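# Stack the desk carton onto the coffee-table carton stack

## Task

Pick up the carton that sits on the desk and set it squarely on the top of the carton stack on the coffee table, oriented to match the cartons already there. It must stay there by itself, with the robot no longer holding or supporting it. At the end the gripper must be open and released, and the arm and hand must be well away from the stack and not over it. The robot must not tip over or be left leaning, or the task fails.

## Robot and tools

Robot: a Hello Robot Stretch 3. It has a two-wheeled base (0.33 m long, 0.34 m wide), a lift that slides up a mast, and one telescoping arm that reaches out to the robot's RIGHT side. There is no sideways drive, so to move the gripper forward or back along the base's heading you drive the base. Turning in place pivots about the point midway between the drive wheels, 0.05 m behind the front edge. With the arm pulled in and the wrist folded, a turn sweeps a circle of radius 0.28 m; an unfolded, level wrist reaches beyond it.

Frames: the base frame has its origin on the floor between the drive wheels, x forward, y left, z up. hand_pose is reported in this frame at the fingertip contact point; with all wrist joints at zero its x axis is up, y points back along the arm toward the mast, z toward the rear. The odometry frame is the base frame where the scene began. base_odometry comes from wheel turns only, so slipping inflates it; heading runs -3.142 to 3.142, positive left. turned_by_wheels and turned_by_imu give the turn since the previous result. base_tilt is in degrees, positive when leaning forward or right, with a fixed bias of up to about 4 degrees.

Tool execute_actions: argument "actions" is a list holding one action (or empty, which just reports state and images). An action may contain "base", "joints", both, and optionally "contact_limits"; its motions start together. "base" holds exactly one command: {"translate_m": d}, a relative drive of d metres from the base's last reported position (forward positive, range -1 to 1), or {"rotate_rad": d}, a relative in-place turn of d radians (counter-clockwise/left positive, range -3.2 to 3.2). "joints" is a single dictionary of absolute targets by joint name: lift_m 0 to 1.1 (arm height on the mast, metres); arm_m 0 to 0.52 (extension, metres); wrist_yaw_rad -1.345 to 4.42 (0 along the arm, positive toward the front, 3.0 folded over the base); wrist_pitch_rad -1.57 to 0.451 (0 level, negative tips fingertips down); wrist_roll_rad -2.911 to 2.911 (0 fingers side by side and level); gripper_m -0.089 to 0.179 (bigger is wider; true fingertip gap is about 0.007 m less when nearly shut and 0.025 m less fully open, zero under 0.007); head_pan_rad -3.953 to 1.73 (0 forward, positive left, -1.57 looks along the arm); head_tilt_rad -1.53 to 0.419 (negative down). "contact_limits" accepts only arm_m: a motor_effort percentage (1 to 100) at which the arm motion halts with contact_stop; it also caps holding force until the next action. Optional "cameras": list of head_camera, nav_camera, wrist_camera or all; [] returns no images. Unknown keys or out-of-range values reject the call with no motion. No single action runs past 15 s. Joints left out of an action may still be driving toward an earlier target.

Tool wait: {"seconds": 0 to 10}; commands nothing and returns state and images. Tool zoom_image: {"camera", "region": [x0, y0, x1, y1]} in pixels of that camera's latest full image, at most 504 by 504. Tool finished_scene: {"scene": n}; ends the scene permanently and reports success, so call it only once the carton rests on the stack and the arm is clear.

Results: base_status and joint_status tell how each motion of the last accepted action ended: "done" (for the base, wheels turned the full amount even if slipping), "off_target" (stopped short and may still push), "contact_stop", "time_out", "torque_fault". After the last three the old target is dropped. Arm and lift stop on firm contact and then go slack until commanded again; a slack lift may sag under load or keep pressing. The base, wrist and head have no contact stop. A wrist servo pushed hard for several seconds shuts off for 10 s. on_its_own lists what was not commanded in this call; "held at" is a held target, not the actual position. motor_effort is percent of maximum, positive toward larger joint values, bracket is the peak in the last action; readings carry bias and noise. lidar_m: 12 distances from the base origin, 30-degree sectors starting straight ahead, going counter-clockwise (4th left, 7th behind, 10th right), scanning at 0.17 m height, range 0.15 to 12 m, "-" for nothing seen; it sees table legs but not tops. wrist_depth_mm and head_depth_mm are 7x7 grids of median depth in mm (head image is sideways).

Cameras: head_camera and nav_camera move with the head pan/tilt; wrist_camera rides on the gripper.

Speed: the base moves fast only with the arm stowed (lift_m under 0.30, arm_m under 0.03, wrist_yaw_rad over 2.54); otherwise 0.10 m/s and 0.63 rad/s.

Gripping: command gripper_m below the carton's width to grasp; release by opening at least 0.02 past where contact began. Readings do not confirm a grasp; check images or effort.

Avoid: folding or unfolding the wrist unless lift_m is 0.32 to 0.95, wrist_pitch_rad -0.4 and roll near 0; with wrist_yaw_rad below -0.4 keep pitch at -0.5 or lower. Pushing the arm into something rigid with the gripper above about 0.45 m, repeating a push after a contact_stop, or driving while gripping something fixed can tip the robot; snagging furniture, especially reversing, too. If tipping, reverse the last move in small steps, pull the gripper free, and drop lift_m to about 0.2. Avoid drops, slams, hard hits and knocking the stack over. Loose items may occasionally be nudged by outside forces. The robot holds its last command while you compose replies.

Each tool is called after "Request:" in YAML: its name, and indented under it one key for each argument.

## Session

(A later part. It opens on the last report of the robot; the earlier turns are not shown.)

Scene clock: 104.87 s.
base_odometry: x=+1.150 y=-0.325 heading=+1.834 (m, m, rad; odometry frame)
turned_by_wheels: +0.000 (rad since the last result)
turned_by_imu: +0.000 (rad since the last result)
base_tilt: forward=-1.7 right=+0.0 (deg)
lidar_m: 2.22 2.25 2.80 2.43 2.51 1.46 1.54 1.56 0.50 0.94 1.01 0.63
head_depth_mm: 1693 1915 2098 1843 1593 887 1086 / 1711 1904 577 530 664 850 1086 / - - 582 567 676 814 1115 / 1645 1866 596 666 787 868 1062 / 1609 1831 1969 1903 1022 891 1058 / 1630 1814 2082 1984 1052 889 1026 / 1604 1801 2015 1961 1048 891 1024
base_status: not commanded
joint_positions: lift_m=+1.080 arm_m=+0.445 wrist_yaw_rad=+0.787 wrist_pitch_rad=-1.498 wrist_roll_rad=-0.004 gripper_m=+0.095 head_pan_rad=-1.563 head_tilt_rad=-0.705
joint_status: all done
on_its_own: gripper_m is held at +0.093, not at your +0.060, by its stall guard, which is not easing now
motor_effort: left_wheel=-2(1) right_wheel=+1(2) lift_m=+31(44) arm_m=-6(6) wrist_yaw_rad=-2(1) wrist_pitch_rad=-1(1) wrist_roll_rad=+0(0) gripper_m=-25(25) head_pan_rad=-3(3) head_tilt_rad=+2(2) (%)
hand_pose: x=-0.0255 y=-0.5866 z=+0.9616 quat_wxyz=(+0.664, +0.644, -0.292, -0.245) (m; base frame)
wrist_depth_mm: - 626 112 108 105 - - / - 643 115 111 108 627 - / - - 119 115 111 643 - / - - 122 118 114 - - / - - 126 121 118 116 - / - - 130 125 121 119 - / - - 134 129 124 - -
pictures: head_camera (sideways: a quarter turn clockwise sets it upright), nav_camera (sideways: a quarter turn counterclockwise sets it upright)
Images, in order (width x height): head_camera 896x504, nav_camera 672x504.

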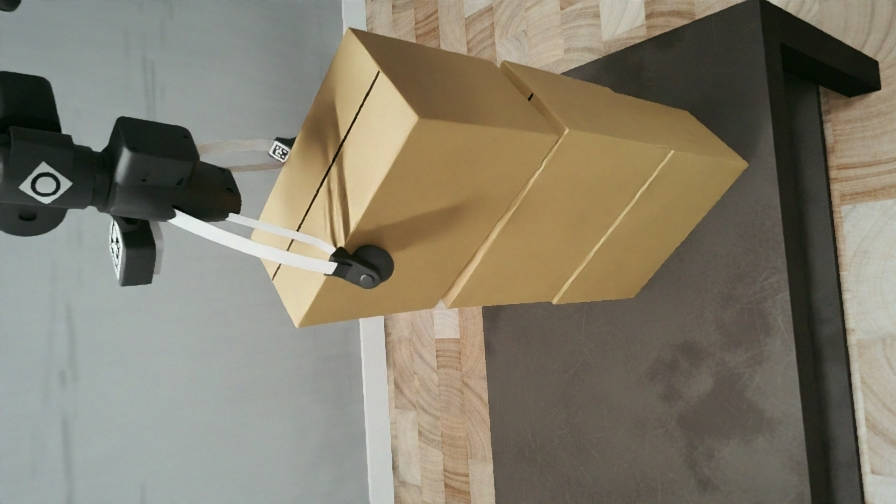

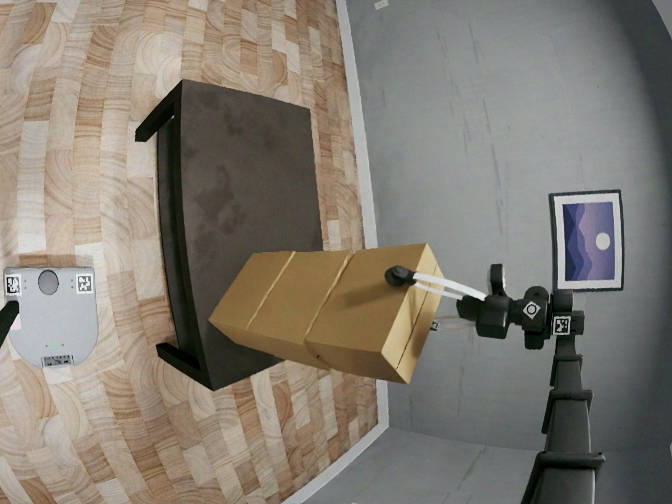

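Request:
execute_actions:
  actions:
    - {"joints":{"lift_m":1.095}}
  cameras: []

Request:
execute_actions:
  actions:
    - {"base":{"translate_m":-0.008},"joints":{"arm_m":0.437}}
  cameras: []

Request:
execute_actions:
  actions:
    - {"joints":{"lift_m":1.065}}
  cameras: ["head_camera"]

Request:
zoom_image:
  camera: "head_camera"
  region: [400,40,640,340]

Scene clock: 106.97 s.
base_odometry: x=+1.150 y=-0.325 heading=+1.834 (m, m, rad; odometry frame)
turned_by_wheels: +0.000 (rad since the last result)
turned_by_imu: +0.000 (rad since the last result)
base_tilt: forward=-1.7 right=+0.0 (deg)
lidar_m: 2.22 2.24 2.81 2.43 2.51 1.46 1.54 1.55 0.50 0.94 1.01 0.63
head_depth_mm: 1690 1924 2115 1869 1618 885 1087 / 1709 1870 549 532 665 849 1071 / - 1961 553 570 675 816 1113 / 1627 1852 581 667 790 868 1056 / 1638 1850 1963 1919 1024 888 1061 / 1618 1814 2062 1988 1051 886 1029 / 1612 1807 2029 1984 1044 884 1023
base_status: not commanded
joint_positions: lift_m=+1.095 arm_m=+0.445 wrist_yaw_rad=+0.787 wrist_pitch_rad=-1.498 wrist_roll_rad=-0.004 gripper_m=+0.095 head_pan_rad=-1.563 head_tilt_rad=-0.705
joint_status: all done
on_its_own: gripper_m is held at +0.093, not at your +0.060, by its stall guard, which is not easing now
motor_effort: left_wheel=-1(1) right_wheel=+1(1) lift_m=+48(51) arm_m=-6(6) wrist_yaw_rad=+0(2) wrist_pitch_rad=-1(1) wrist_roll_rad=+0(0) gripper_m=-25(25) head_pan_rad=-3(3) head_tilt_rad=+2(2) (%)
hand_pose: x=-0.0255 y=-0.5866 z=+0.9761 quat_wxyz=(+0.664, +0.644, -0.292, -0.245) (m; base frame)
wrist_depth_mm: - 639 112 108 105 - - / - 653 115 112 108 636 - / - - 118 114 111 656 - / - - 122 118 114 - - / - - 126 121 117 116 - / - - 130 125 121 119 - / - - 134 129 125 - -
pictures: none
No camera images: the call's "cameras" was empty. Leave "cameras" out to get every camera's image.

Scene clock: 108.73 s.
base_odometry: x=+1.152 y=-0.332 heading=+1.834 (m, m, rad; odometry frame)
turned_by_wheels: +0.000 (rad since the last result)
turned_by_imu: -0.001 (rad since the last result)
base_tilt: forward=-1.7 right=+0.1 (deg)
lidar_m: 2.23 2.25 2.81 2.44 2.50 1.46 1.53 1.55 0.50 0.94 1.02 0.63
head_depth_mm: 1702 1907 2107 1865 1603 903 1114 / 1695 1908 548 516 686 867 1084 / - 1938 554 560 666 805 1111 / 1634 1847 575 656 778 867 1062 / 1634 1821 1953 1211 1018 881 1065 / 1618 1812 2065 1976 1056 888 1031 / 1593 1788 2037 1970 1043 885 1018
base_status: done
joint_positions: lift_m=+1.095 arm_m=+0.437 wrist_yaw_rad=+0.787 wrist_pitch_rad=-1.498 wrist_roll_rad=-0.004 gripper_m=+0.095 head_pan_rad=-1.563 head_tilt_rad=-0.705
joint_status: all done
on_its_own: gripper_m is held at +0.093, not at your +0.060, by its stall guard, which is not easing now
motor_effort: left_wheel=-2(7) right_wheel=+2(3) lift_m=+47(48) arm_m=-6(6) wrist_yaw_rad=-1(2) wrist_pitch_rad=-1(1) wrist_roll_rad=+0(0) gripper_m=-25(25) head_pan_rad=-3(3) head_tilt_rad=+2(2) (%)
hand_pose: x=-0.0255 y=-0.5786 z=+0.9761 quat_wxyz=(+0.664, +0.644, -0.292, -0.245) (m; base frame)
wrist_depth_mm: - 641 112 108 105 - - / - 663 115 111 108 637 - / - - 118 114 111 - - / - - 122 118 114 - - / - - 126 121 117 116 - / - - 130 125 121 120 - / - - 134 129 125 - -
pictures: none
No camera images: the call's "cameras" was empty. Leave "cameras" out to get every camera's image.

Scene clock: 110.13 s.
base_odometry: x=+1.152 y=-0.332 heading=+1.834 (m, m, rad; odometry frame)
turned_by_wheels: +0.000 (rad since the last result)
turned_by_imu: +0.000 (rad since the last result)
base_tilt: forward=-1.5 right=-0.1 (deg)
lidar_m: 2.23 2.25 2.81 2.44 2.50 1.45 1.53 1.55 0.50 0.94 1.02 0.63
head_depth_mm: 1702 1924 2143 1859 1612 909 1109 / 1732 1912 2039 515 685 866 1083 / - - 587 554 659 806 1113 / 1647 1875 606 650 775 870 1062 / 1626 1844 2002 1218 1019 890 1064 / 1627 1817 2065 1984 1051 888 1024 / 1601 1809 2043 1997 1051 891 1026
base_status: not commanded
joint_positions: lift_m=+1.073 arm_m=+0.437 wrist_yaw_rad=+0.787 wrist_pitch_rad=-1.501 wrist_roll_rad=-0.003 gripper_m=+0.095 head_pan_rad=-1.563 head_tilt_rad=-0.704
joint_status: lift_m contact_stop (moved -0.021 of -0.030)
on_its_own: gripper_m is held at +0.093, not at your +0.060, by its stall guard, which is not easing now; lift_m is slack since a contact_stop, until your next command for it (your +1.065 is given up)
motor_effort: left_wheel=+0(2) right_wheel=+0(1) lift_m=+37(44) arm_m=-6(6) wrist_yaw_rad=-1(2) wrist_pitch_rad=+1(3) wrist_roll_rad=-1(1) gripper_m=-27(29) head_pan_rad=-3(4) head_tilt_rad=+2(2) (%)
hand_pose: x=-0.0259 y=-0.5782 z=+0.9549 quat_wxyz=(+0.663, +0.644, -0.292, -0.247) (m; base frame)
wrist_depth_mm: 632 619 113 110 107 - - / - 641 116 112 109 617 - / - - 118 115 112 636 - / - - 121 118 115 - - / - - 124 121 118 - - / - - 128 124 120 - - / - - 132 128 124 - -
pictures: head_camera (sideways: a quarter turn clockwise sets it upright)
Images, in order (width x height): head_camera 896x504.

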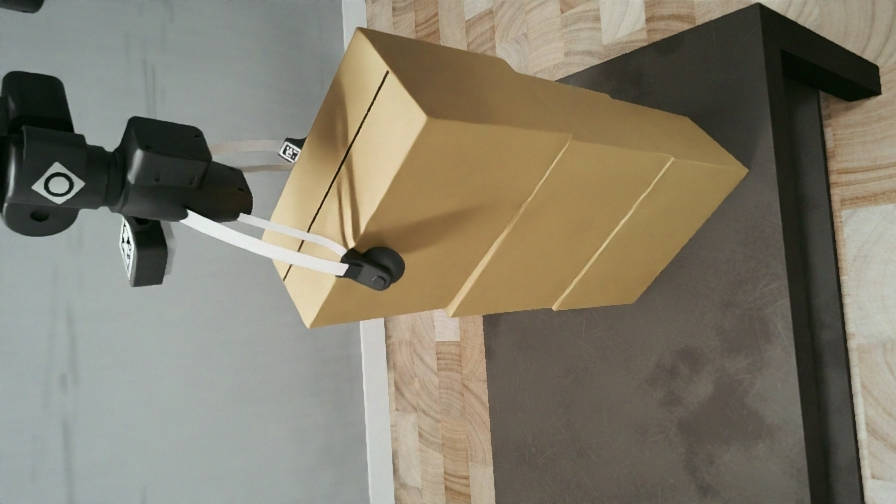

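Region (400, 40, 640, 340) of head_camera's 896x504 image, scaled by 1.680, with more detail than that image has; it fills the left 403 columns of this view, and the rest is white.

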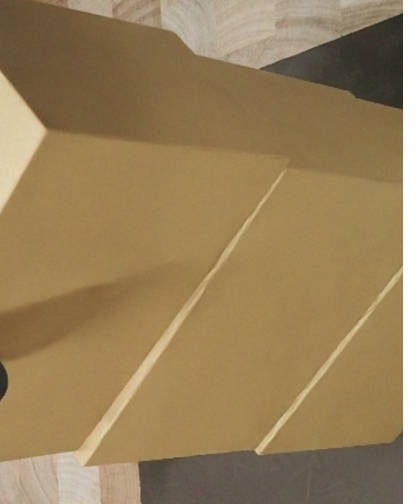

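Request:
execute_actions:
  actions:
    - {"joints":{"gripper_m":0.17}}
  cameras: ["head_camera"]

Request:
zoom_image:
  camera: "head_camera"
  region: [300,10,640,340]

Scene clock: 112.27 s.
base_odometry: x=+1.152 y=-0.333 heading=+1.834 (m, m, rad; odometry frame)
turned_by_wheels: +0.000 (rad since the last result)
turned_by_imu: +0.000 (rad since the last result)
base_tilt: forward=-1.6 right=+0.2 (deg)
lidar_m: 2.23 2.25 2.81 2.44 2.50 1.45 1.53 1.55 0.50 0.94 1.02 0.63
head_depth_mm: 1700 1914 2123 1788 1610 909 1112 / 1739 1908 599 527 684 864 1081 / - - 599 573 663 804 1115 / 1638 1875 598 662 776 866 1066 / 1633 1833 2024 1850 1025 883 1056 / 1613 1818 2042 1977 1053 885 1031 / 1589 1798 2033 1992 1055 889 1018
base_status: not commanded
joint_positions: lift_m=+1.074 arm_m=+0.437 wrist_yaw_rad=+0.787 wrist_pitch_rad=-1.500 wrist_roll_rad=-0.003 gripper_m=+0.170 head_pan_rad=-1.563 head_tilt_rad=-0.704
joint_status: all done
on_its_own: lift_m is slack since a contact_stop, until your next command for it (your +1.065 is given up)
motor_effort: left_wheel=+0(0) right_wheel=+1(0) lift_m=+38(38) arm_m=-6(6) wrist_yaw_rad=-1(1) wrist_pitch_rad=+0(0) wrist_roll_rad=-1(1) gripper_m=+1(100) head_pan_rad=-3(4) head_tilt_rad=+1(2) (%)
hand_pose: x=-0.0257 y=-0.5784 z=+0.9550 quat_wxyz=(+0.663, +0.644, -0.292, -0.246) (m; base frame)
wrist_depth_mm: 630 626 113 113 111 111 - / - 637 116 115 114 114 - / - - 119 118 117 117 - / - - 122 121 120 120 - / - - 125 124 123 122 - / - - 128 127 126 125 - / - - 132 131 130 - -
pictures: head_camera (sideways: a quarter turn clockwise sets it upright)
Images, in order (width x height): head_camera 896x504.

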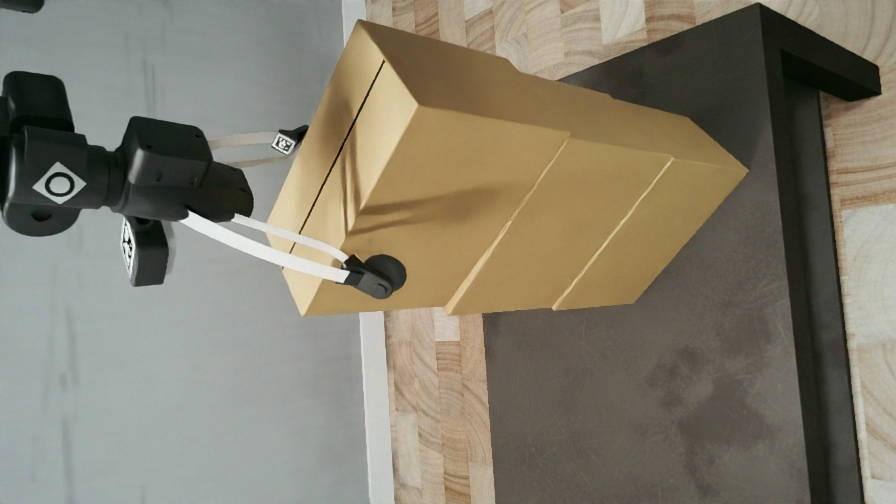

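Region (300, 10, 640, 340) of head_camera's 896x504 image, scaled by 1.482, with more detail than that image has; it fills the top 489 rows of this view, and the rest is white.

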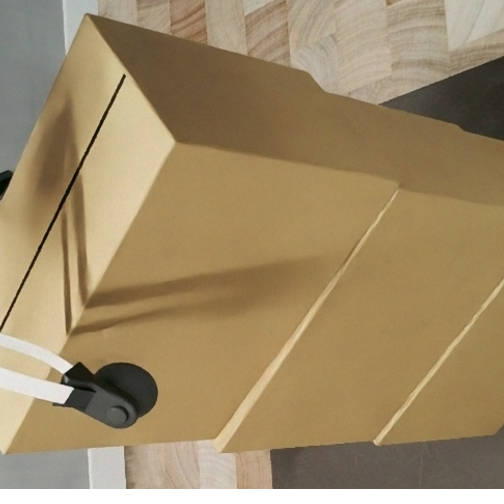

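Request:
execute_actions:
  actions:
    - {"joints":{"lift_m":1.1}}
  cameras: []

Request:
execute_actions:
  actions:
    - {"joints":{"wrist_pitch_rad":-0.9}}
  cameras: ["head_camera","wrist_camera"]

Scene clock: 113.83 s.
base_odometry: x=+1.152 y=-0.333 heading=+1.834 (m, m, rad; odometry frame)
turned_by_wheels: +0.000 (rad since the last result)
turned_by_imu: +0.000 (rad since the last result)
base_tilt: forward=-1.6 right=+0.0 (deg)
lidar_m: 2.23 2.25 2.81 2.42 2.50 1.45 1.53 1.55 0.50 0.94 1.02 0.63
head_depth_mm: 1694 1903 2112 1801 1596 908 1108 / 1681 1914 597 527 685 867 1084 / - 1939 599 571 663 806 1114 / 1619 1834 599 656 776 867 1062 / 1636 1832 2040 1851 1027 887 1059 / 1608 1812 2069 1977 1054 888 1029 / 1596 1794 2038 1983 1051 890 1023
base_status: not commanded
joint_positions: lift_m=+1.100 arm_m=+0.437 wrist_yaw_rad=+0.787 wrist_pitch_rad=-1.500 wrist_roll_rad=-0.003 gripper_m=+0.170 head_pan_rad=-1.563 head_tilt_rad=-0.704
joint_status: all done
motor_effort: left_wheel=+0(0) right_wheel=+1(0) lift_m=+46(49) arm_m=-6(6) wrist_yaw_rad=-2(1) wrist_pitch_rad=+0(0) wrist_roll_rad=-1(1) gripper_m=+1(1) head_pan_rad=-2(3) head_tilt_rad=+1(2) (%)
hand_pose: x=-0.0257 y=-0.5784 z=+0.9811 quat_wxyz=(+0.663, +0.644, -0.292, -0.246) (m; base frame)
wrist_depth_mm: - 642 636 139 137 - - / - 671 142 140 139 648 - / - - 146 144 142 - - / - - 150 147 146 - - / - - 154 151 149 - - / - - 156 155 153 - - / - - 162 159 157 - -
pictures: none
No camera images: the call's "cameras" was empty. Leave "cameras" out to get every camera's image.

Scene clock: 115.00 s.
base_odometry: x=+1.152 y=-0.333 heading=+1.834 (m, m, rad; odometry frame)
turned_by_wheels: +0.000 (rad since the last result)
turned_by_imu: +0.000 (rad since the last result)
base_tilt: forward=-1.7 right=+0.1 (deg)
lidar_m: 2.23 2.26 2.81 2.43 2.50 1.45 1.53 1.54 0.50 0.94 1.02 0.63
head_depth_mm: 1693 1912 2129 1791 1593 902 1108 / 1713 1891 596 528 686 866 1077 / - 1911 599 572 664 805 1119 / - 1909 618 659 777 869 1056 / 1655 1813 1991 1857 1022 887 1064 / 1595 1806 2081 1972 1054 888 1032 / 1608 1776 2041 1979 1058 893 1024
base_status: not commanded
joint_positions: lift_m=+1.100 arm_m=+0.437 wrist_yaw_rad=+0.787 wrist_pitch_rad=-0.914 wrist_roll_rad=-0.003 gripper_m=+0.170 head_pan_rad=-1.563 head_tilt_rad=-0.704
joint_status: all done
motor_effort: left_wheel=+0(0) right_wheel=+1(0) lift_m=+46(46) arm_m=-6(6) wrist_yaw_rad=-2(1) wrist_pitch_rad=+8(8) wrist_roll_rad=-1(1) gripper_m=+1(0) head_pan_rad=-4(3) head_tilt_rad=+2(2) (%)
hand_pose: x=+0.0758 y=-0.6796 z=+1.0209 quat_wxyz=(+0.707, +0.531, -0.465, -0.044) (m; base frame)
wrist_depth_mm: - - - - - - - / - - - - - - - / - - 859 - - - - / - - 798 788 - - - / - 756 744 731 740 - - / - 696 689 685 674 673 - / - - 637 167 165 647 -
pictures: head_camera (sideways: a quarter turn clockwise sets it upright), wrist_camera
Images, in order (width x height): head_camera 896x504, wrist_camera 644x364.

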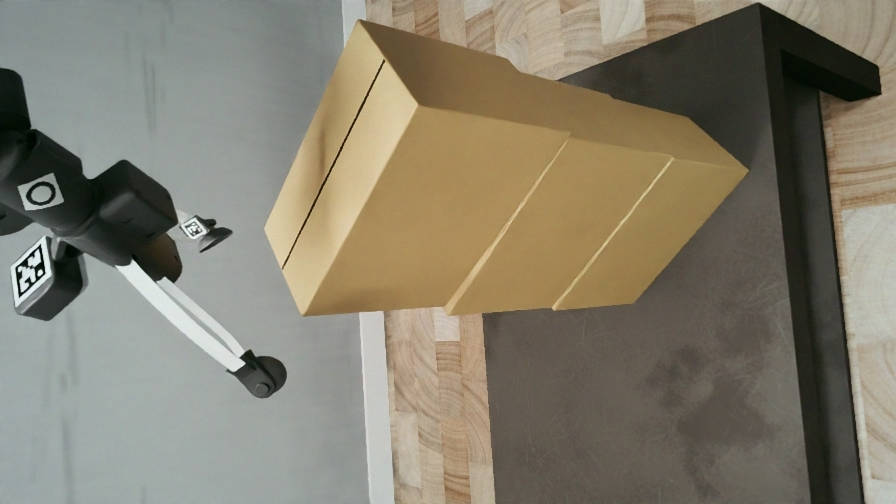

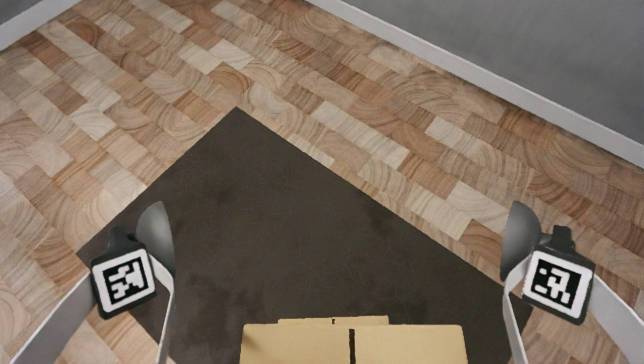

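Request:
execute_actions:
  actions:
    - {"joints":{"wrist_pitch_rad":-0.2}}
  cameras: []

Request:
execute_actions:
  actions:
    - {"joints":{"arm_m":0.0,"wrist_yaw_rad":1.57}}
  cameras: ["head_camera"]

Request:
execute_actions:
  actions:
    - {"base":{"translate_m":0.4}}
  cameras: ["nav_camera"]

Scene clock: 117.10 s.
base_odometry: x=+1.152 y=-0.333 heading=+1.834 (m, m, rad; odometry frame)
turned_by_wheels: +0.000 (rad since the last result)
turned_by_imu: +0.000 (rad since the last result)
base_tilt: forward=-1.5 right=+0.1 (deg)
lidar_m: 2.23 2.26 2.81 2.43 2.50 1.46 1.53 1.55 0.50 0.94 1.02 0.63
head_depth_mm: 1707 1920 2132 1789 1602 903 1118 / 1691 1902 596 527 686 872 1084 / 1731 1879 596 571 663 807 1108 / - 1855 620 657 776 866 1059 / 1663 1826 2001 1864 1021 888 1058 / 1611 1813 2060 1985 1054 884 1028 / 1580 1792 2058 1976 1048 890 1024
base_status: not commanded
joint_positions: lift_m=+1.100 arm_m=+0.437 wrist_yaw_rad=+0.787 wrist_pitch_rad=-0.223 wrist_roll_rad=-0.003 gripper_m=+0.170 head_pan_rad=-1.563 head_tilt_rad=-0.704
joint_status: all done
motor_effort: left_wheel=+0(0) right_wheel=+1(1) lift_m=+47(46) arm_m=-6(6) wrist_yaw_rad=-1(1) wrist_pitch_rad=+14(14) wrist_roll_rad=-1(1) gripper_m=+0(0) head_pan_rad=-3(3) head_tilt_rad=+1(1) (%)
hand_pose: x=+0.1517 y=-0.7552 z=+1.1583 quat_wxyz=(+0.681, +0.342, -0.618, +0.197) (m; base frame)
wrist_depth_mm: - - - - - - 867 / - - - - - - 907 / - - - - - - 953 / - - - - - - - / - - - - - - - / - - - - - - - / - - - - - - -
pictures: none
No camera images: the call's "cameras" was empty. Leave "cameras" out to get every camera's image.

Scene clock: 121.50 s.
base_odometry: x=+1.152 y=-0.333 heading=+1.834 (m, m, rad; odometry frame)
turned_by_wheels: +0.000 (rad since the last result)
turned_by_imu: -0.001 (rad since the last result)
base_tilt: forward=-1.5 right=-0.1 (deg)
lidar_m: 2.23 2.26 2.81 2.43 2.50 1.45 1.53 1.55 0.50 0.94 1.02 0.63
head_depth_mm: - - - - 1558 905 1108 / - - - - 734 865 1081 / - - - - 684 807 1114 / 1662 1866 625 - 779 869 1063 / 1620 1835 2004 - - 869 1057 / 1612 1807 2004 - - 868 1027 / 1609 1744 - - - 867 1024
base_status: not commanded
joint_positions: lift_m=+1.100 arm_m=+0.001 wrist_yaw_rad=+1.568 wrist_pitch_rad=-0.222 wrist_roll_rad=-0.003 gripper_m=+0.170 head_pan_rad=-1.563 head_tilt_rad=-0.704
joint_status: all done
motor_effort: left_wheel=+0(0) right_wheel=+1(1) lift_m=+47(46) arm_m=-6(6) wrist_yaw_rad=+1(3) wrist_pitch_rad=+13(14) wrist_roll_rad=-1(1) gripper_m=+1(1) head_pan_rad=-3(3) head_tilt_rad=+1(2) (%)
hand_pose: x=+0.2232 y=-0.1466 z=+1.1584 quat_wxyz=(+0.554, +0.551, -0.441, +0.442) (m; base frame)
wrist_depth_mm: - - - - - - - / - - - - - - - / - - - - - - - / - - - - - - - / - - - - - - - / - - - - - - - / - - - - - - -
pictures: head_camera (sideways: a quarter turn clockwise sets it upright)
Images, in order (width x height): head_camera 896x504.

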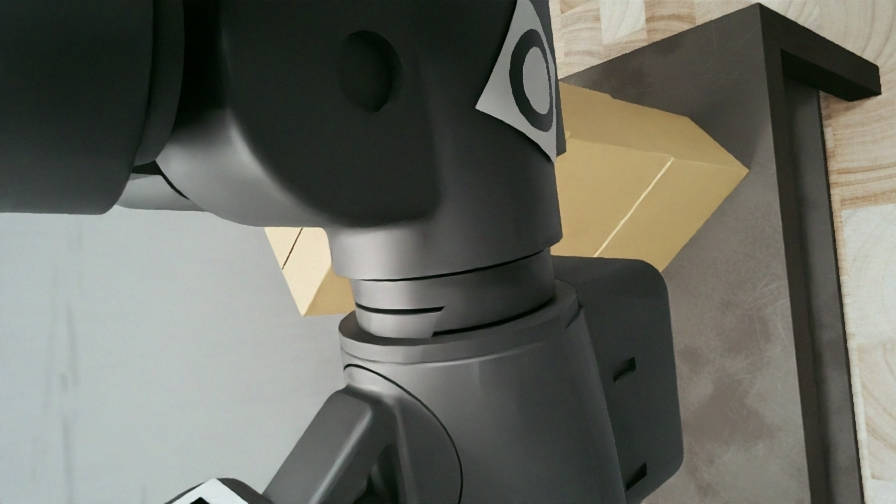

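Scene clock: 127.00 s.
base_odometry: x=+1.048 y=+0.054 heading=+1.834 (m, m, rad; odometry frame)
turned_by_wheels: +0.000 (rad since the last result)
turned_by_imu: +0.001 (rad since the last result)
base_tilt: forward=-1.7 right=+0.2 (deg)
lidar_m: 1.83 1.86 2.31 2.41 2.92 1.82 1.93 0.78 1.10 0.85 0.36 1.98
head_depth_mm: - - - - 1022 884 1035 / - - - - 1013 893 1024 / - - - - 1031 882 813 / 1610 1814 2020 - 1026 889 815 / 1604 1798 1999 - - 869 795 / 1569 1763 1945 - - 907 817 / 1551 1734 - - - 1331 1176
base_status: done
joint_positions: lift_m=+1.100 arm_m=+0.001 wrist_yaw_rad=+1.568 wrist_pitch_rad=-0.222 wrist_roll_rad=-0.003 gripper_m=+0.170 head_pan_rad=-1.563 head_tilt_rad=-0.704
joint_status: not commanded
motor_effort: left_wheel=-1(5) right_wheel=+1(4) lift_m=+46(46) arm_m=-6(7) wrist_yaw_rad=+1(1) wrist_pitch_rad=+13(13) wrist_roll_rad=-1(1) gripper_m=+0(0) head_pan_rad=-3(3) head_tilt_rad=+2(1) (%)
hand_pose: x=+0.2232 y=-0.1466 z=+1.1584 quat_wxyz=(+0.554, +0.551, -0.441, +0.442) (m; base frame)
wrist_depth_mm: - - - - - - - / - - - - - - - / - - - - - - - / - - - - - - - / - - - - - - - / - - - - - - - / - - - - - - -
pictures: nav_camera (sideways: a quarter turn counterclockwise sets it upright)
Images, in order (width x height): nav_camera 672x504.

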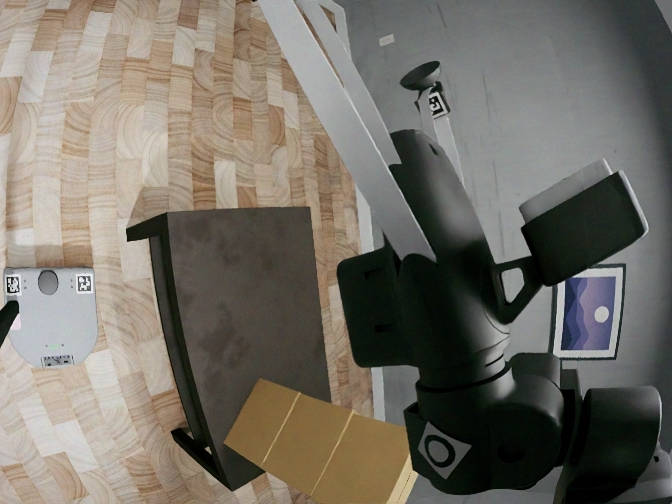

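Request:
finished_scene:
  scene: 1

The scene is finished: the task was done.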